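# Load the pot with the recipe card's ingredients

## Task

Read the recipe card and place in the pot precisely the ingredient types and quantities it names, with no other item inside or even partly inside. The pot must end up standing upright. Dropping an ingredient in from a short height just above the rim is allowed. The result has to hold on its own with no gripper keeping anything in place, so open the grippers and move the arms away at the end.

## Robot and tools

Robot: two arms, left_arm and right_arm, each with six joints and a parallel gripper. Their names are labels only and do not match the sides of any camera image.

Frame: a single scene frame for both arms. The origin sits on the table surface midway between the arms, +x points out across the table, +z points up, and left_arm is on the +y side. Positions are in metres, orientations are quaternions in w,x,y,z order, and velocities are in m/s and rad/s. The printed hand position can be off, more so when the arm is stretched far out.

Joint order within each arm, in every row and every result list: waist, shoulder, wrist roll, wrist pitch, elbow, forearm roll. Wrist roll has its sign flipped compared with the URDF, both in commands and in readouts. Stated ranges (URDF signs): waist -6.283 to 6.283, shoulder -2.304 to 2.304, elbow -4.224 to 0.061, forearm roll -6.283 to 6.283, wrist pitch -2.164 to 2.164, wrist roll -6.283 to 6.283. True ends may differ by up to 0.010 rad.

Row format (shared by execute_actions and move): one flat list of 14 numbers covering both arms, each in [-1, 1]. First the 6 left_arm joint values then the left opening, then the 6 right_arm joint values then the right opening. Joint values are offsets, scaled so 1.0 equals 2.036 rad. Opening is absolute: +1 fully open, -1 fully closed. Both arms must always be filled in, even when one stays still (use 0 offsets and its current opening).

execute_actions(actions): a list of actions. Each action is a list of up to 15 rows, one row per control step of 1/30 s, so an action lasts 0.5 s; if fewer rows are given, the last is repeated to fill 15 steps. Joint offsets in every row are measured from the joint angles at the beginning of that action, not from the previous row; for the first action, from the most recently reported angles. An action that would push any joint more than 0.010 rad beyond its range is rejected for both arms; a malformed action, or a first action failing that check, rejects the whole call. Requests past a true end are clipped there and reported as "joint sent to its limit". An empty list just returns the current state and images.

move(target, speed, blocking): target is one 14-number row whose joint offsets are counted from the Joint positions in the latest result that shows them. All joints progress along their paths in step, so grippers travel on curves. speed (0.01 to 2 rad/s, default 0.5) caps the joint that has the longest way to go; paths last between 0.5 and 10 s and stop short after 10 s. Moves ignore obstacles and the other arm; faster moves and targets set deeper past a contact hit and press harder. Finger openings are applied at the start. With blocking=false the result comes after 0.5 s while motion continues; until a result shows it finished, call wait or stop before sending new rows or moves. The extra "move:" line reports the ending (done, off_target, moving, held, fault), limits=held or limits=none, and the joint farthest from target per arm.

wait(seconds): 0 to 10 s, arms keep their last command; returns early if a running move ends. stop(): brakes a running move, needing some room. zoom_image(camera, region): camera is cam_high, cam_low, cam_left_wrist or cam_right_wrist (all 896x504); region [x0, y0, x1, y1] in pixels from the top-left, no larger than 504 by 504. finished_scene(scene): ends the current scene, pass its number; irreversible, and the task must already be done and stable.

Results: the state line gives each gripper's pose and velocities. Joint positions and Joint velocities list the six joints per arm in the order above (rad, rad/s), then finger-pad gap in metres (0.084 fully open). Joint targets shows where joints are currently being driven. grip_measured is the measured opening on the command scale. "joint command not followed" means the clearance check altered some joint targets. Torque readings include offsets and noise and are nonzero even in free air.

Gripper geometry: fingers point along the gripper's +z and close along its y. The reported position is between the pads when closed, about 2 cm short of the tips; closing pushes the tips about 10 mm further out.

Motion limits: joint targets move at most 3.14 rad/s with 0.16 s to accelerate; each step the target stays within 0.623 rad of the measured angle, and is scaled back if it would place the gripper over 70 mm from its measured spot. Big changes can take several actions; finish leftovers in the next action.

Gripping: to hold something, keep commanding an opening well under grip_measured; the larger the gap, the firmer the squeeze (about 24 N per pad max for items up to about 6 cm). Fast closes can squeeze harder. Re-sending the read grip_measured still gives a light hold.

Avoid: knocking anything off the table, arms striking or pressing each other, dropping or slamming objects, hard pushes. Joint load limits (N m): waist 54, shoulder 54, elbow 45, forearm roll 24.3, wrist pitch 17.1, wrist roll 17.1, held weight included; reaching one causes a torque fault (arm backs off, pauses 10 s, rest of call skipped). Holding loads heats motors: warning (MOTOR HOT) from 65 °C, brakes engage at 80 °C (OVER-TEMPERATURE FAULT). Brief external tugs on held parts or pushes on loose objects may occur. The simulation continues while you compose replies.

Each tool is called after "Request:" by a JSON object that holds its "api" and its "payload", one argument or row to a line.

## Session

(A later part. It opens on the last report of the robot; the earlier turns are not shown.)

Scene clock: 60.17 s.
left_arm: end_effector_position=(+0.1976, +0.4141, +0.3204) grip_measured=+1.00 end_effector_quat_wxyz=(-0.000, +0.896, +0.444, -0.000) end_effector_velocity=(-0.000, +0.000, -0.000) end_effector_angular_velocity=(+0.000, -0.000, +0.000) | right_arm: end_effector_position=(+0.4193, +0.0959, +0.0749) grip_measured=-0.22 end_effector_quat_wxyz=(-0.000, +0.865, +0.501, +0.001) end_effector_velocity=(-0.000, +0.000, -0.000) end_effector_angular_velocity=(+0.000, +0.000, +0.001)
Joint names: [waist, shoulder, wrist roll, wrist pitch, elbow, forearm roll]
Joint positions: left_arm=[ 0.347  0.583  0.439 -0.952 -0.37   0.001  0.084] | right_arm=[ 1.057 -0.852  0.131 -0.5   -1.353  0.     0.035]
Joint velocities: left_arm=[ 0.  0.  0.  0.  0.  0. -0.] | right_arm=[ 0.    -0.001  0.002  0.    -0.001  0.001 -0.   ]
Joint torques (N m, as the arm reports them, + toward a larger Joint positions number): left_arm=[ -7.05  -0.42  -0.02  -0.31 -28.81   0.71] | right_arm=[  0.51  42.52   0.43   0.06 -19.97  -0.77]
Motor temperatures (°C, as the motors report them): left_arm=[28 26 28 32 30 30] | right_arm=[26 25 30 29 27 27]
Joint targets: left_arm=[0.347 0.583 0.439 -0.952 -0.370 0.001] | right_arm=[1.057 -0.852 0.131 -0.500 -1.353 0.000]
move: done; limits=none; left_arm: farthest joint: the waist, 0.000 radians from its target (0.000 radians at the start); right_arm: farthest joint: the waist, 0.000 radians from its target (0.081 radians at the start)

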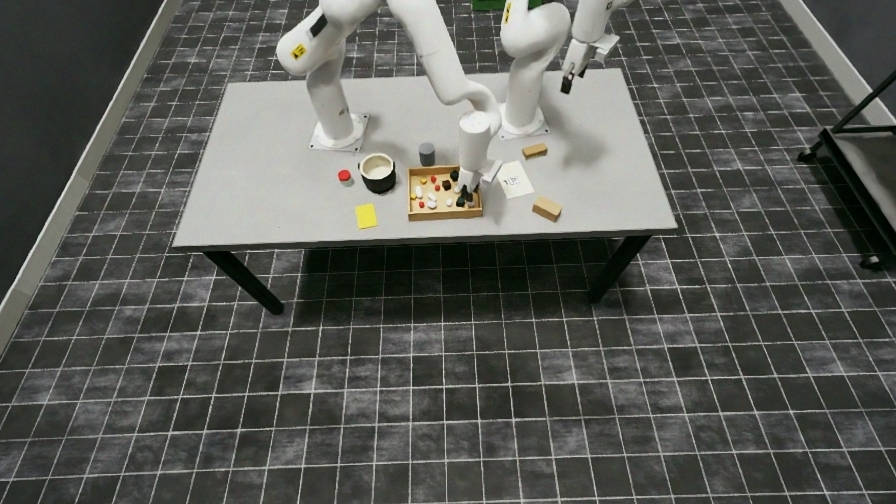

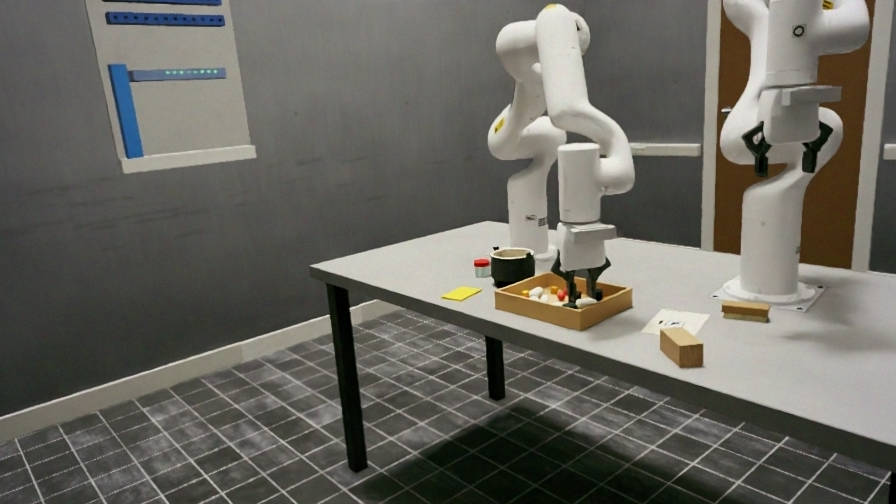

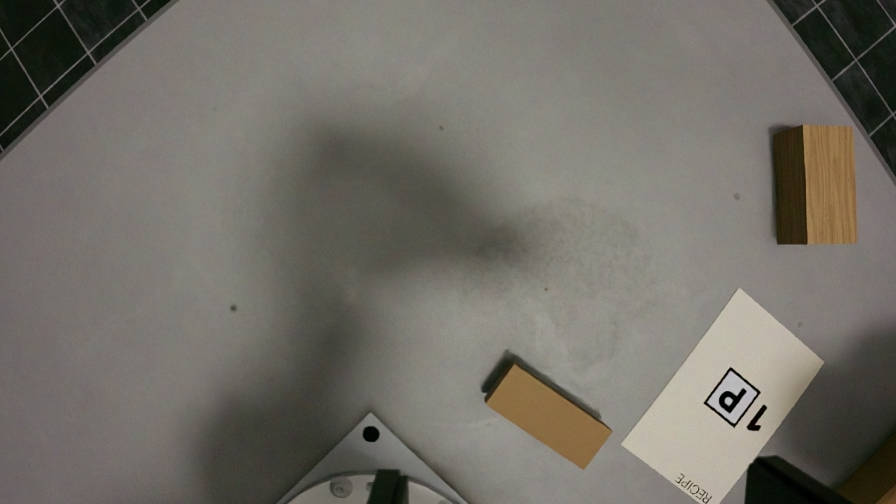

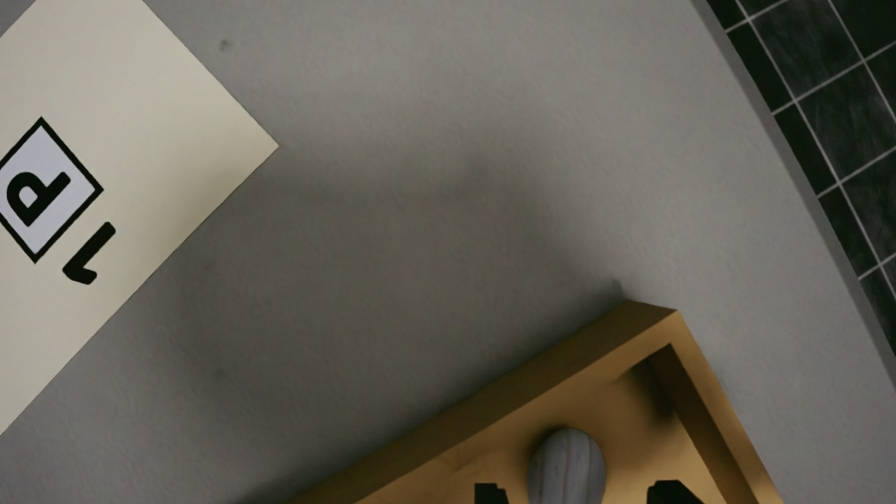

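Request:
{"api": "move", "payload": {
  "target": [0,0,0,0,0,0,1,-0.003,-0.0396,0.003,0.0323,-0.007,0,-0.22],
  "speed": 0.1
}}

Request:
{"api": "execute_actions", "payload": {
  "actions": [
    [[0,0,0,0,0,0,1,0,0,0,0,0,0,-0.3],[0,0,0,0,0,0,1,0,0,0,0,0,0,-0.35],[0,0,0,0,0,0,1,0,0,0,0,0,0,-0.4],[0,0,0,0,0,0,1,0,0,0,0,0,0,-0.45],[0,0,0,0,0,0,1,0,0,0,0,0,0,-0.5],[0,0,0,0,0,0,1,0,0,0,0,0,0,-0.55],[0,0,0,0,0,0,1,0,0,0,0,0,0,-0.6],[0,0,0,0,0,0,1,0,0,0,0,0,0,-0.65],[0,0,0,0,0,0,1,0,0,0,0,0,0,-0.7],[0,0,0,0,0,0,1,0,0,0,0,0,0,-0.75],[0,0,0,0,0,0,1,0,0,0,0,0,0,-0.8]]
  ]
}}

Scene clock: 62.97 s.
left_arm: end_effector_position=(+0.1976, +0.4141, +0.3204) grip_measured=+1.00 end_effector_quat_wxyz=(-0.000, +0.896, +0.444, -0.000) end_effector_velocity=(-0.000, +0.000, -0.000) end_effector_angular_velocity=(+0.001, +0.000, -0.001) | right_arm: end_effector_position=(+0.4217, +0.0927, +0.0290) grip_measured=-0.24 end_effector_quat_wxyz=(-0.000, +0.865, +0.501, +0.000) end_effector_velocity=(-0.000, -0.000, -0.002) end_effector_angular_velocity=(-0.001, +0.001, -0.000)
Joint names: [waist, shoulder, wrist roll, wrist pitch, elbow, forearm roll]
Joint positions: left_arm=[ 0.347  0.583  0.439 -0.952 -0.37   0.001  0.084] | right_arm=[ 1.051 -0.932  0.137 -0.435 -1.367  0.     0.034]
Joint velocities: left_arm=[-0.001 -0.     0.     0.     0.     0.001 -0.   ] | right_arm=[-0.    -0.004  0.     0.002 -0.     0.    -0.   ]
Joint torques (N m, as the arm reports them, + toward a larger Joint positions number): left_arm=[ -5.72  -2.14  -0.11   0.01 -29.16  -0.1 ] | right_arm=[  0.97  42.94   0.44   0.08 -19.25  -0.98]
Motor temperatures (°C, as the motors report them): left_arm=[28 26 28 32 31 30] | right_arm=[26 25 30 29 27 27]
Joint targets: left_arm=[0.347 0.583 0.439 -0.952 -0.370 0.001] | right_arm=[1.051 -0.932 0.137 -0.434 -1.367 0.000]
move: done; limits=none; left_arm: farthest joint: the waist, 0.000 radians from its target (0.000 radians at the start); right_arm: farthest joint: the shoulder, 0.001 radians from its target (0.081 radians at the start)

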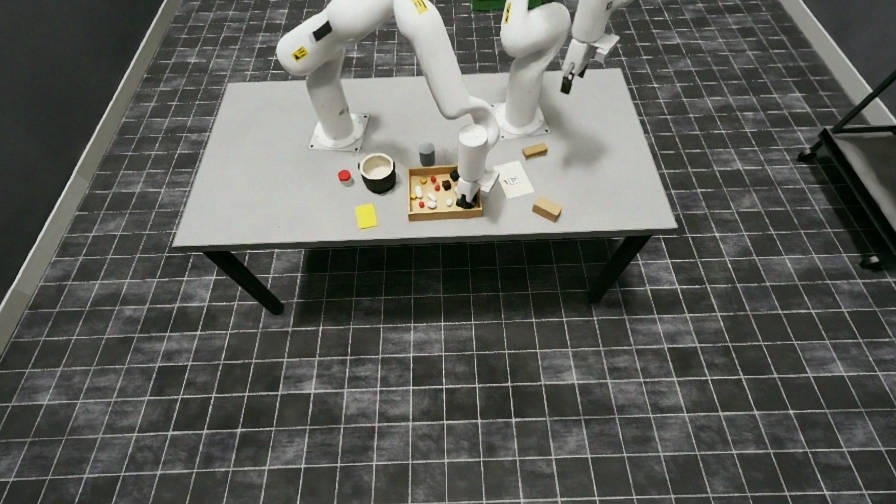

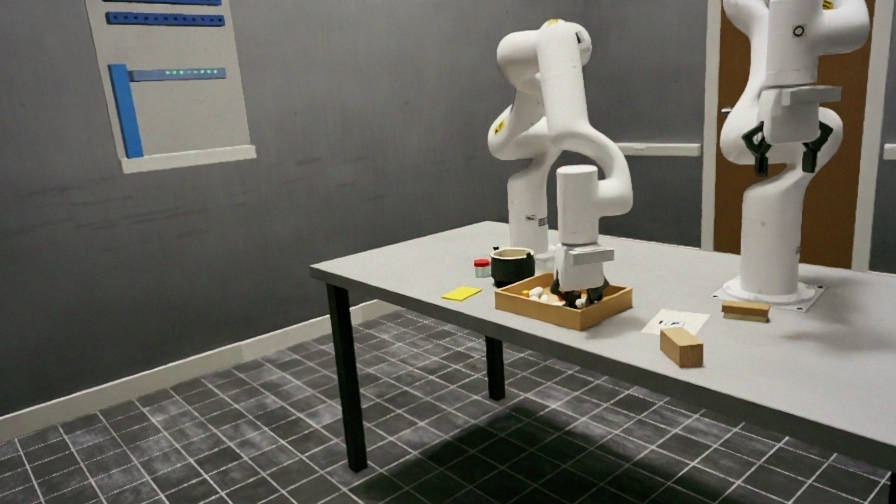

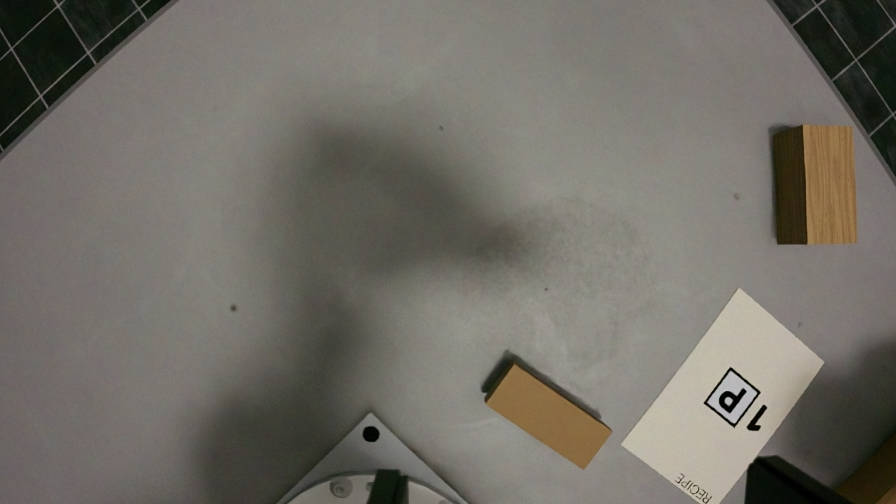

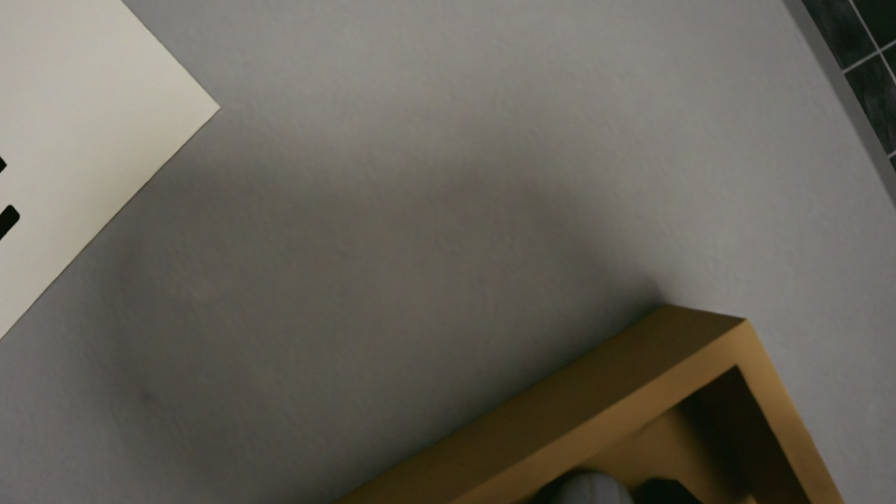

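Scene clock: 63.47 s.
left_arm: end_effector_position=(+0.1976, +0.4141, +0.3204) grip_measured=+1.00 end_effector_quat_wxyz=(-0.000, +0.896, +0.444, -0.000) end_effector_velocity=(-0.000, -0.000, +0.000) end_effector_angular_velocity=(-0.000, -0.000, +0.000) | right_arm: end_effector_position=(+0.4217, +0.0928, +0.0290) grip_measured=-0.49 end_effector_quat_wxyz=(-0.000, +0.865, +0.501, +0.000) end_effector_velocity=(+0.000, +0.000, +0.001) end_effector_angular_velocity=(+0.002, -0.001, -0.001)
Joint names: [waist, shoulder, wrist roll, wrist pitch, elbow, forearm roll]
Joint positions: left_arm=[ 0.347  0.583  0.439 -0.952 -0.37   0.001  0.084] | right_arm=[ 1.051 -0.932  0.137 -0.435 -1.367  0.     0.023]
Joint velocities: left_arm=[-0.  0.  0. -0.  0. -0.  0.] | right_arm=[-0.     0.001  0.     0.     0.     0.001  0.   ]
Joint torques (N m, as the arm reports them, + toward a larger Joint positions number): left_arm=[ -5.9    3.43   0.32   0.05 -29.38  -0.14] | right_arm=[  0.7   42.93   0.4    0.06 -18.92  -0.87]
Motor temperatures (°C, as the motors report them): left_arm=[28 26 28 32 31 30] | right_arm=[26 25 30 29 27 27]
Joint targets: left_arm=[0.347 0.583 0.439 -0.952 -0.370 0.001] | right_arm=[1.051 -0.932 0.137 -0.435 -1.367 0.000]

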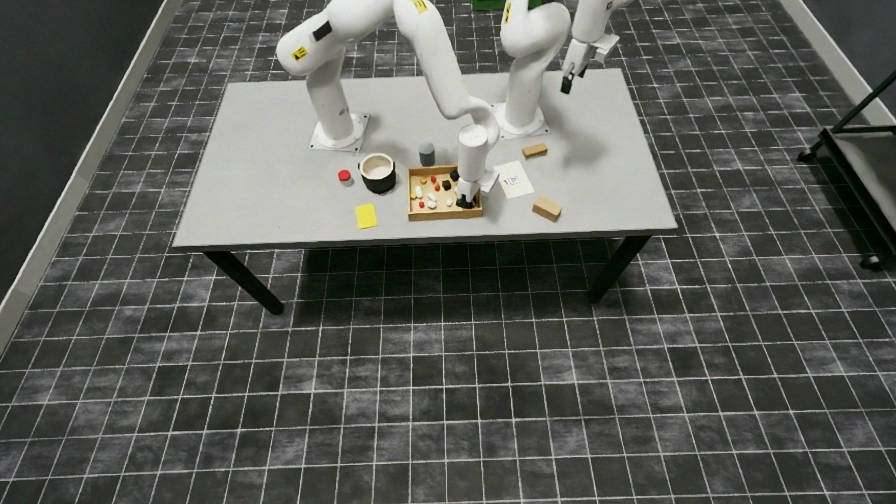

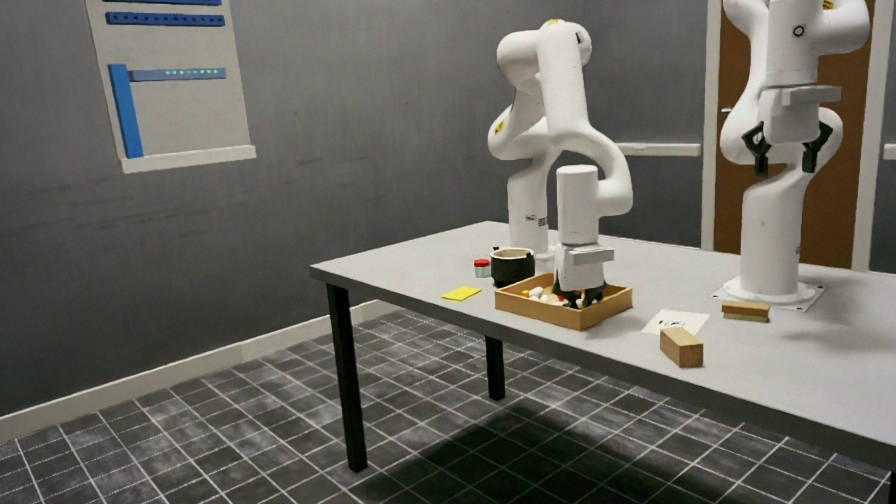

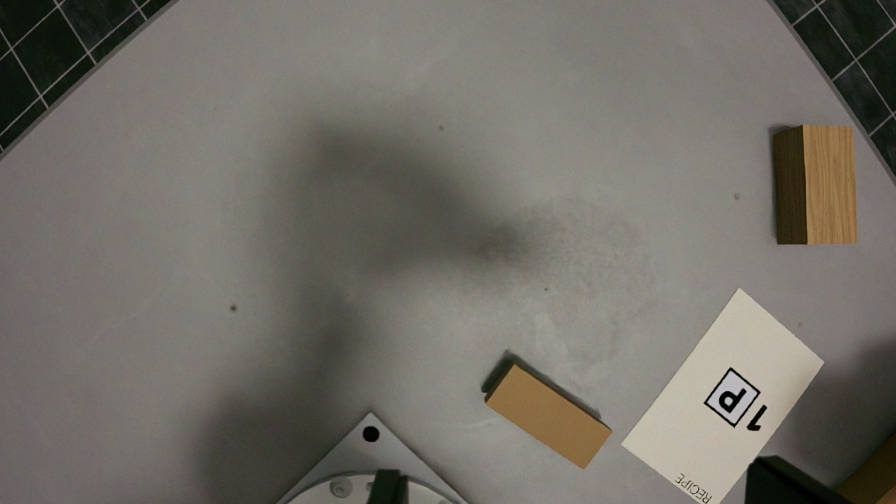

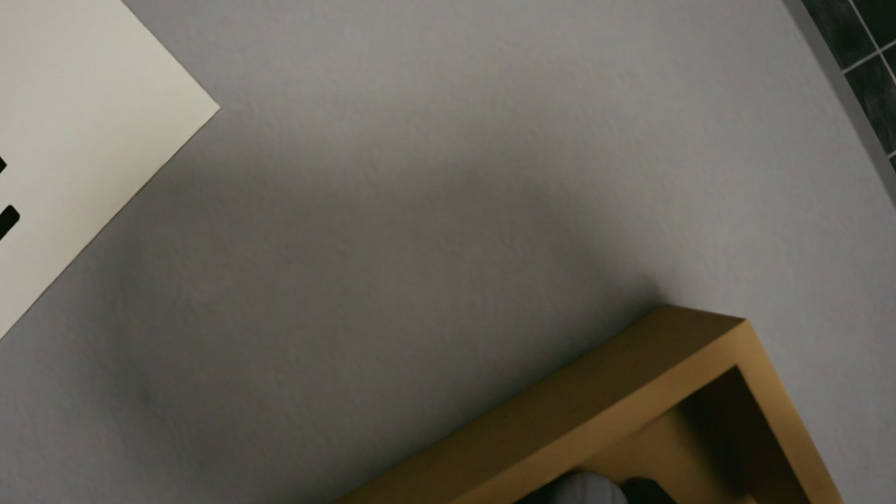

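Request:
{"api": "move", "payload": {
  "target": [0,0,0,0,0,0,1,0,0.107,0,-0.097,0.009,0,-0.8],
  "speed": 0.4
}}

Request:
{"api": "move", "payload": {
  "target": [0,0,0,0,0,0,1,-0.151,0.307,0,0.147,0.455,0,-0.8],
  "speed": 0.9
}}

Scene clock: 65.43 s.
left_arm: end_effector_position=(+0.1976, +0.4141, +0.3204) grip_measured=+1.00 end_effector_quat_wxyz=(-0.000, +0.896, +0.444, -0.000) end_effector_velocity=(-0.000, +0.000, +0.000) end_effector_angular_velocity=(+0.001, +0.000, +0.000) | right_arm: end_effector_position=(+0.4220, +0.0931, +0.1599) grip_measured=-0.49 end_effector_quat_wxyz=(-0.000, +0.865, +0.501, +0.001) end_effector_velocity=(+0.000, +0.001, +0.003) end_effector_angular_velocity=(+0.003, -0.002, -0.001)
Joint names: [waist, shoulder, wrist roll, wrist pitch, elbow, forearm roll]
Joint positions: left_arm=[ 0.347  0.583  0.439 -0.952 -0.37   0.001  0.084] | right_arm=[ 1.051 -0.715  0.137 -0.632 -1.349 -0.     0.023]
Joint velocities: left_arm=[ 0.     0.     0.001  0.    -0.     0.001 -0.   ] | right_arm=[ 0.     0.005 -0.    -0.002 -0.     0.001  0.   ]
Joint torques (N m, as the arm reports them, + toward a larger Joint positions number): left_arm=[ -6.19  -1.23  -0.01  -0.13 -28.76  -1.51] | right_arm=[  0.58  40.29   0.43   0.13 -21.34  -1.08]
Motor temperatures (°C, as the motors report them): left_arm=[28 26 28 32 31 30] | right_arm=[26 25 30 29 27 27]
Joint targets: left_arm=[0.347 0.583 0.439 -0.952 -0.370 0.001] | right_arm=[1.051 -0.714 0.137 -0.632 -1.349 0.000]
move: done; limits=none; left_arm: farthest joint: the waist, 0.000 radians from its target (0.000 radians at the start); right_arm: farthest joint: the wrist pitch, 0.001 radians from its target (0.198 radians at the start)

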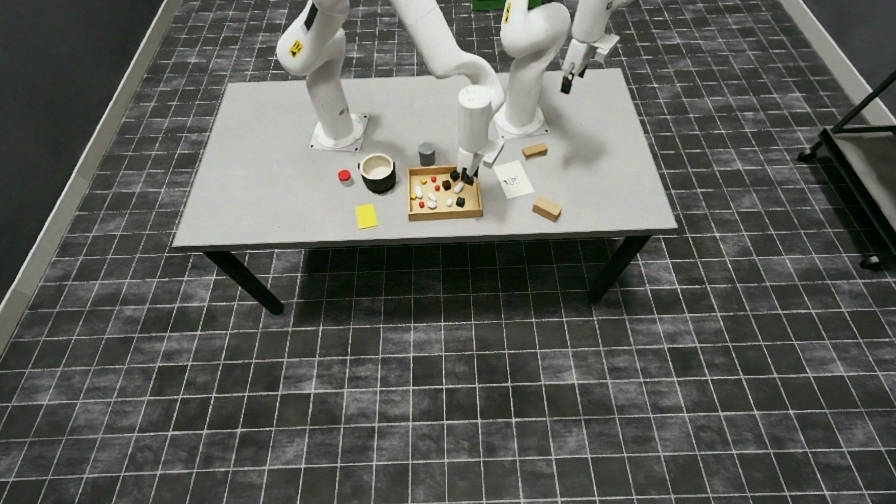

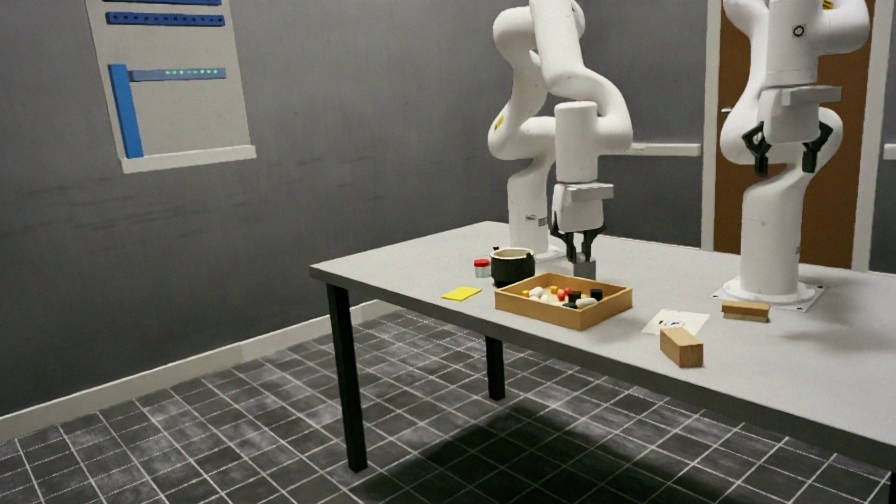

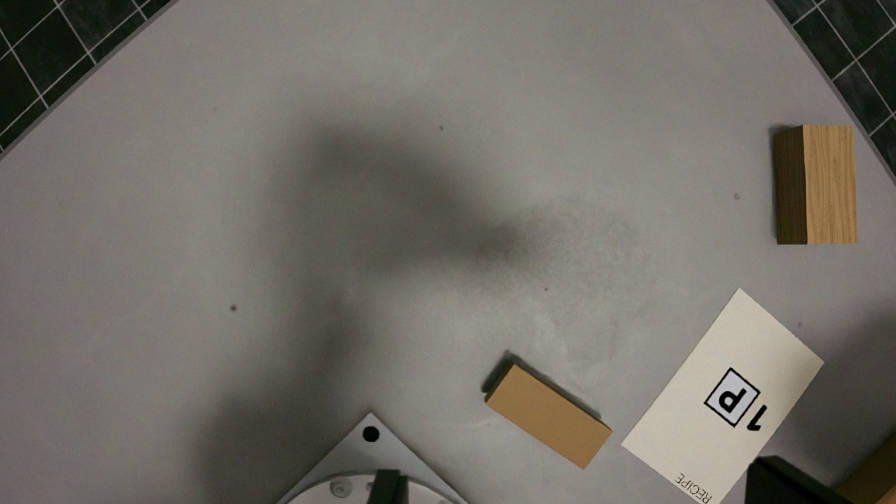

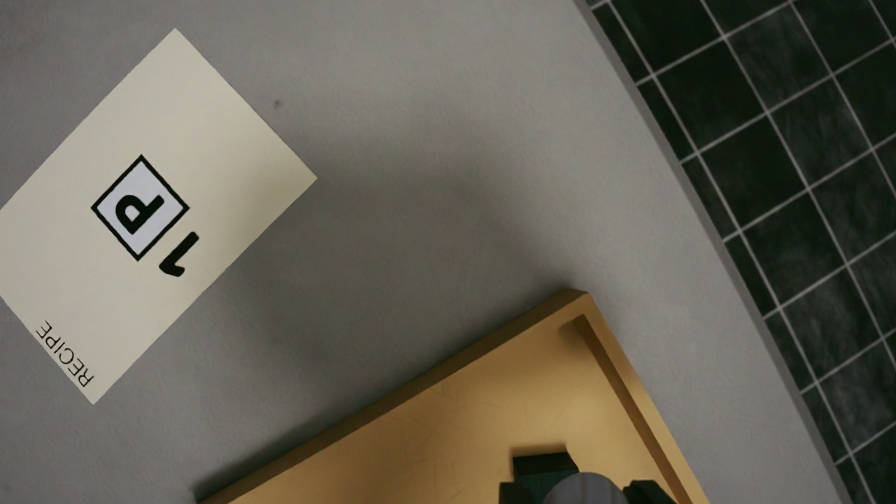

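Scene clock: 67.20 s.
left_arm: end_effector_position=(+0.1976, +0.4141, +0.3204) grip_measured=+1.00 end_effector_quat_wxyz=(-0.000, +0.896, +0.444, -0.000) end_effector_velocity=(-0.000, +0.001, -0.000) end_effector_angular_velocity=(+0.001, +0.000, +0.002) | right_arm: end_effector_position=(+0.2973, -0.2250, +0.1544) grip_measured=-0.49 end_effector_quat_wxyz=(-0.000, +0.932, +0.363, +0.000) end_effector_velocity=(-0.002, -0.002, -0.001) end_effector_angular_velocity=(-0.002, +0.003, -0.001)
Joint names: [waist, shoulder, wrist roll, wrist pitch, elbow, forearm roll]
Joint positions: left_arm=[ 0.347  0.583  0.439 -0.952 -0.37   0.001  0.084] | right_arm=[ 0.743 -0.09   0.137 -0.333 -0.423  0.     0.023]
Joint velocities: left_arm=[ 0.002 -0.     0.001  0.     0.     0.001 -0.   ] | right_arm=[-0.001  0.001  0.     0.     0.005  0.001 -0.   ]
Joint torques (N m, as the arm reports them, + toward a larger Joint positions number): left_arm=[ -4.71   4.5    0.01  -0.25 -28.86  -1.25] | right_arm=[  0.68  19.15   0.43   0.1  -17.94  -1.09]
Motor temperatures (°C, as the motors report them): left_arm=[28 26 28 32 31 30] | right_arm=[26 25 30 29 27 27]
Joint targets: left_arm=[0.347 0.583 0.439 -0.952 -0.370 0.001] | right_arm=[0.743 -0.090 0.137 -0.333 -0.423 -0.000]
move: done; limits=none; left_arm: farthest joint: the waist, 0.000 radians from its target (0.000 radians at the start); right_arm: farthest joint: the waist, 0.000 radians from its target (0.307 radians at the start)

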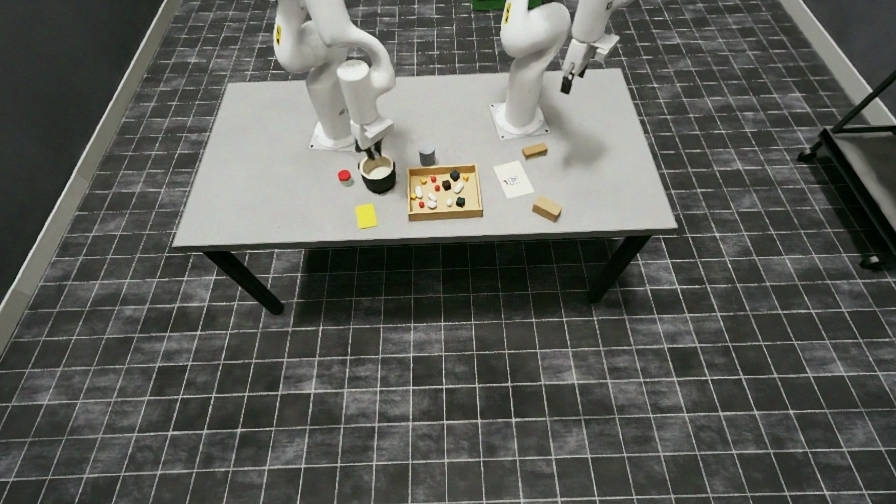

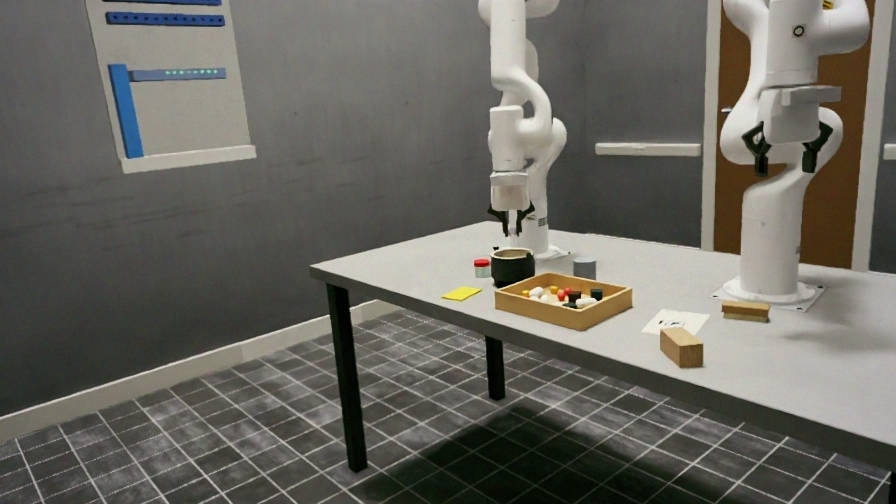

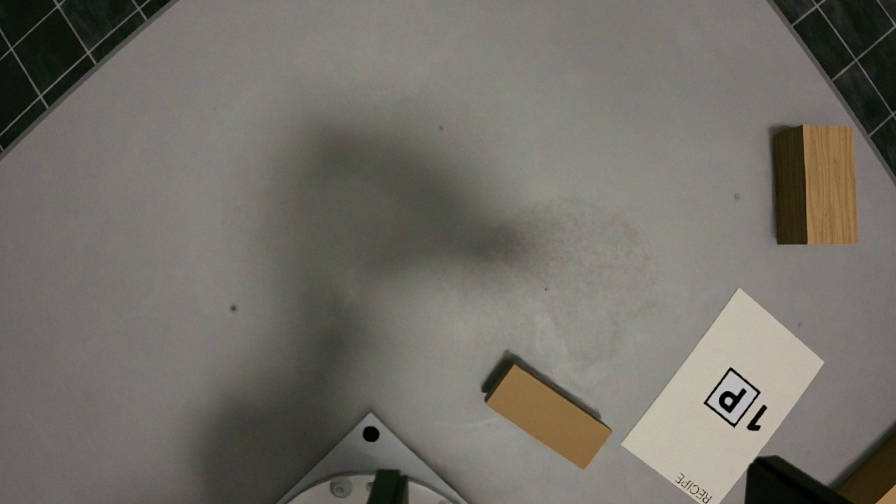

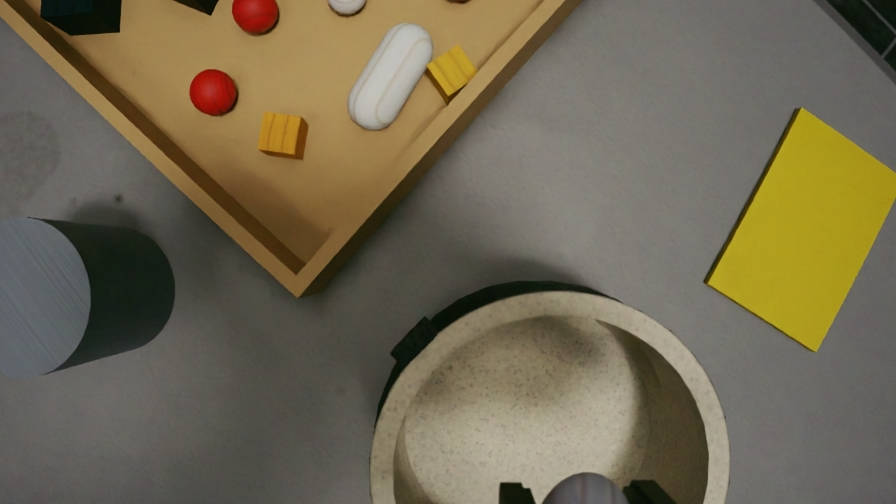

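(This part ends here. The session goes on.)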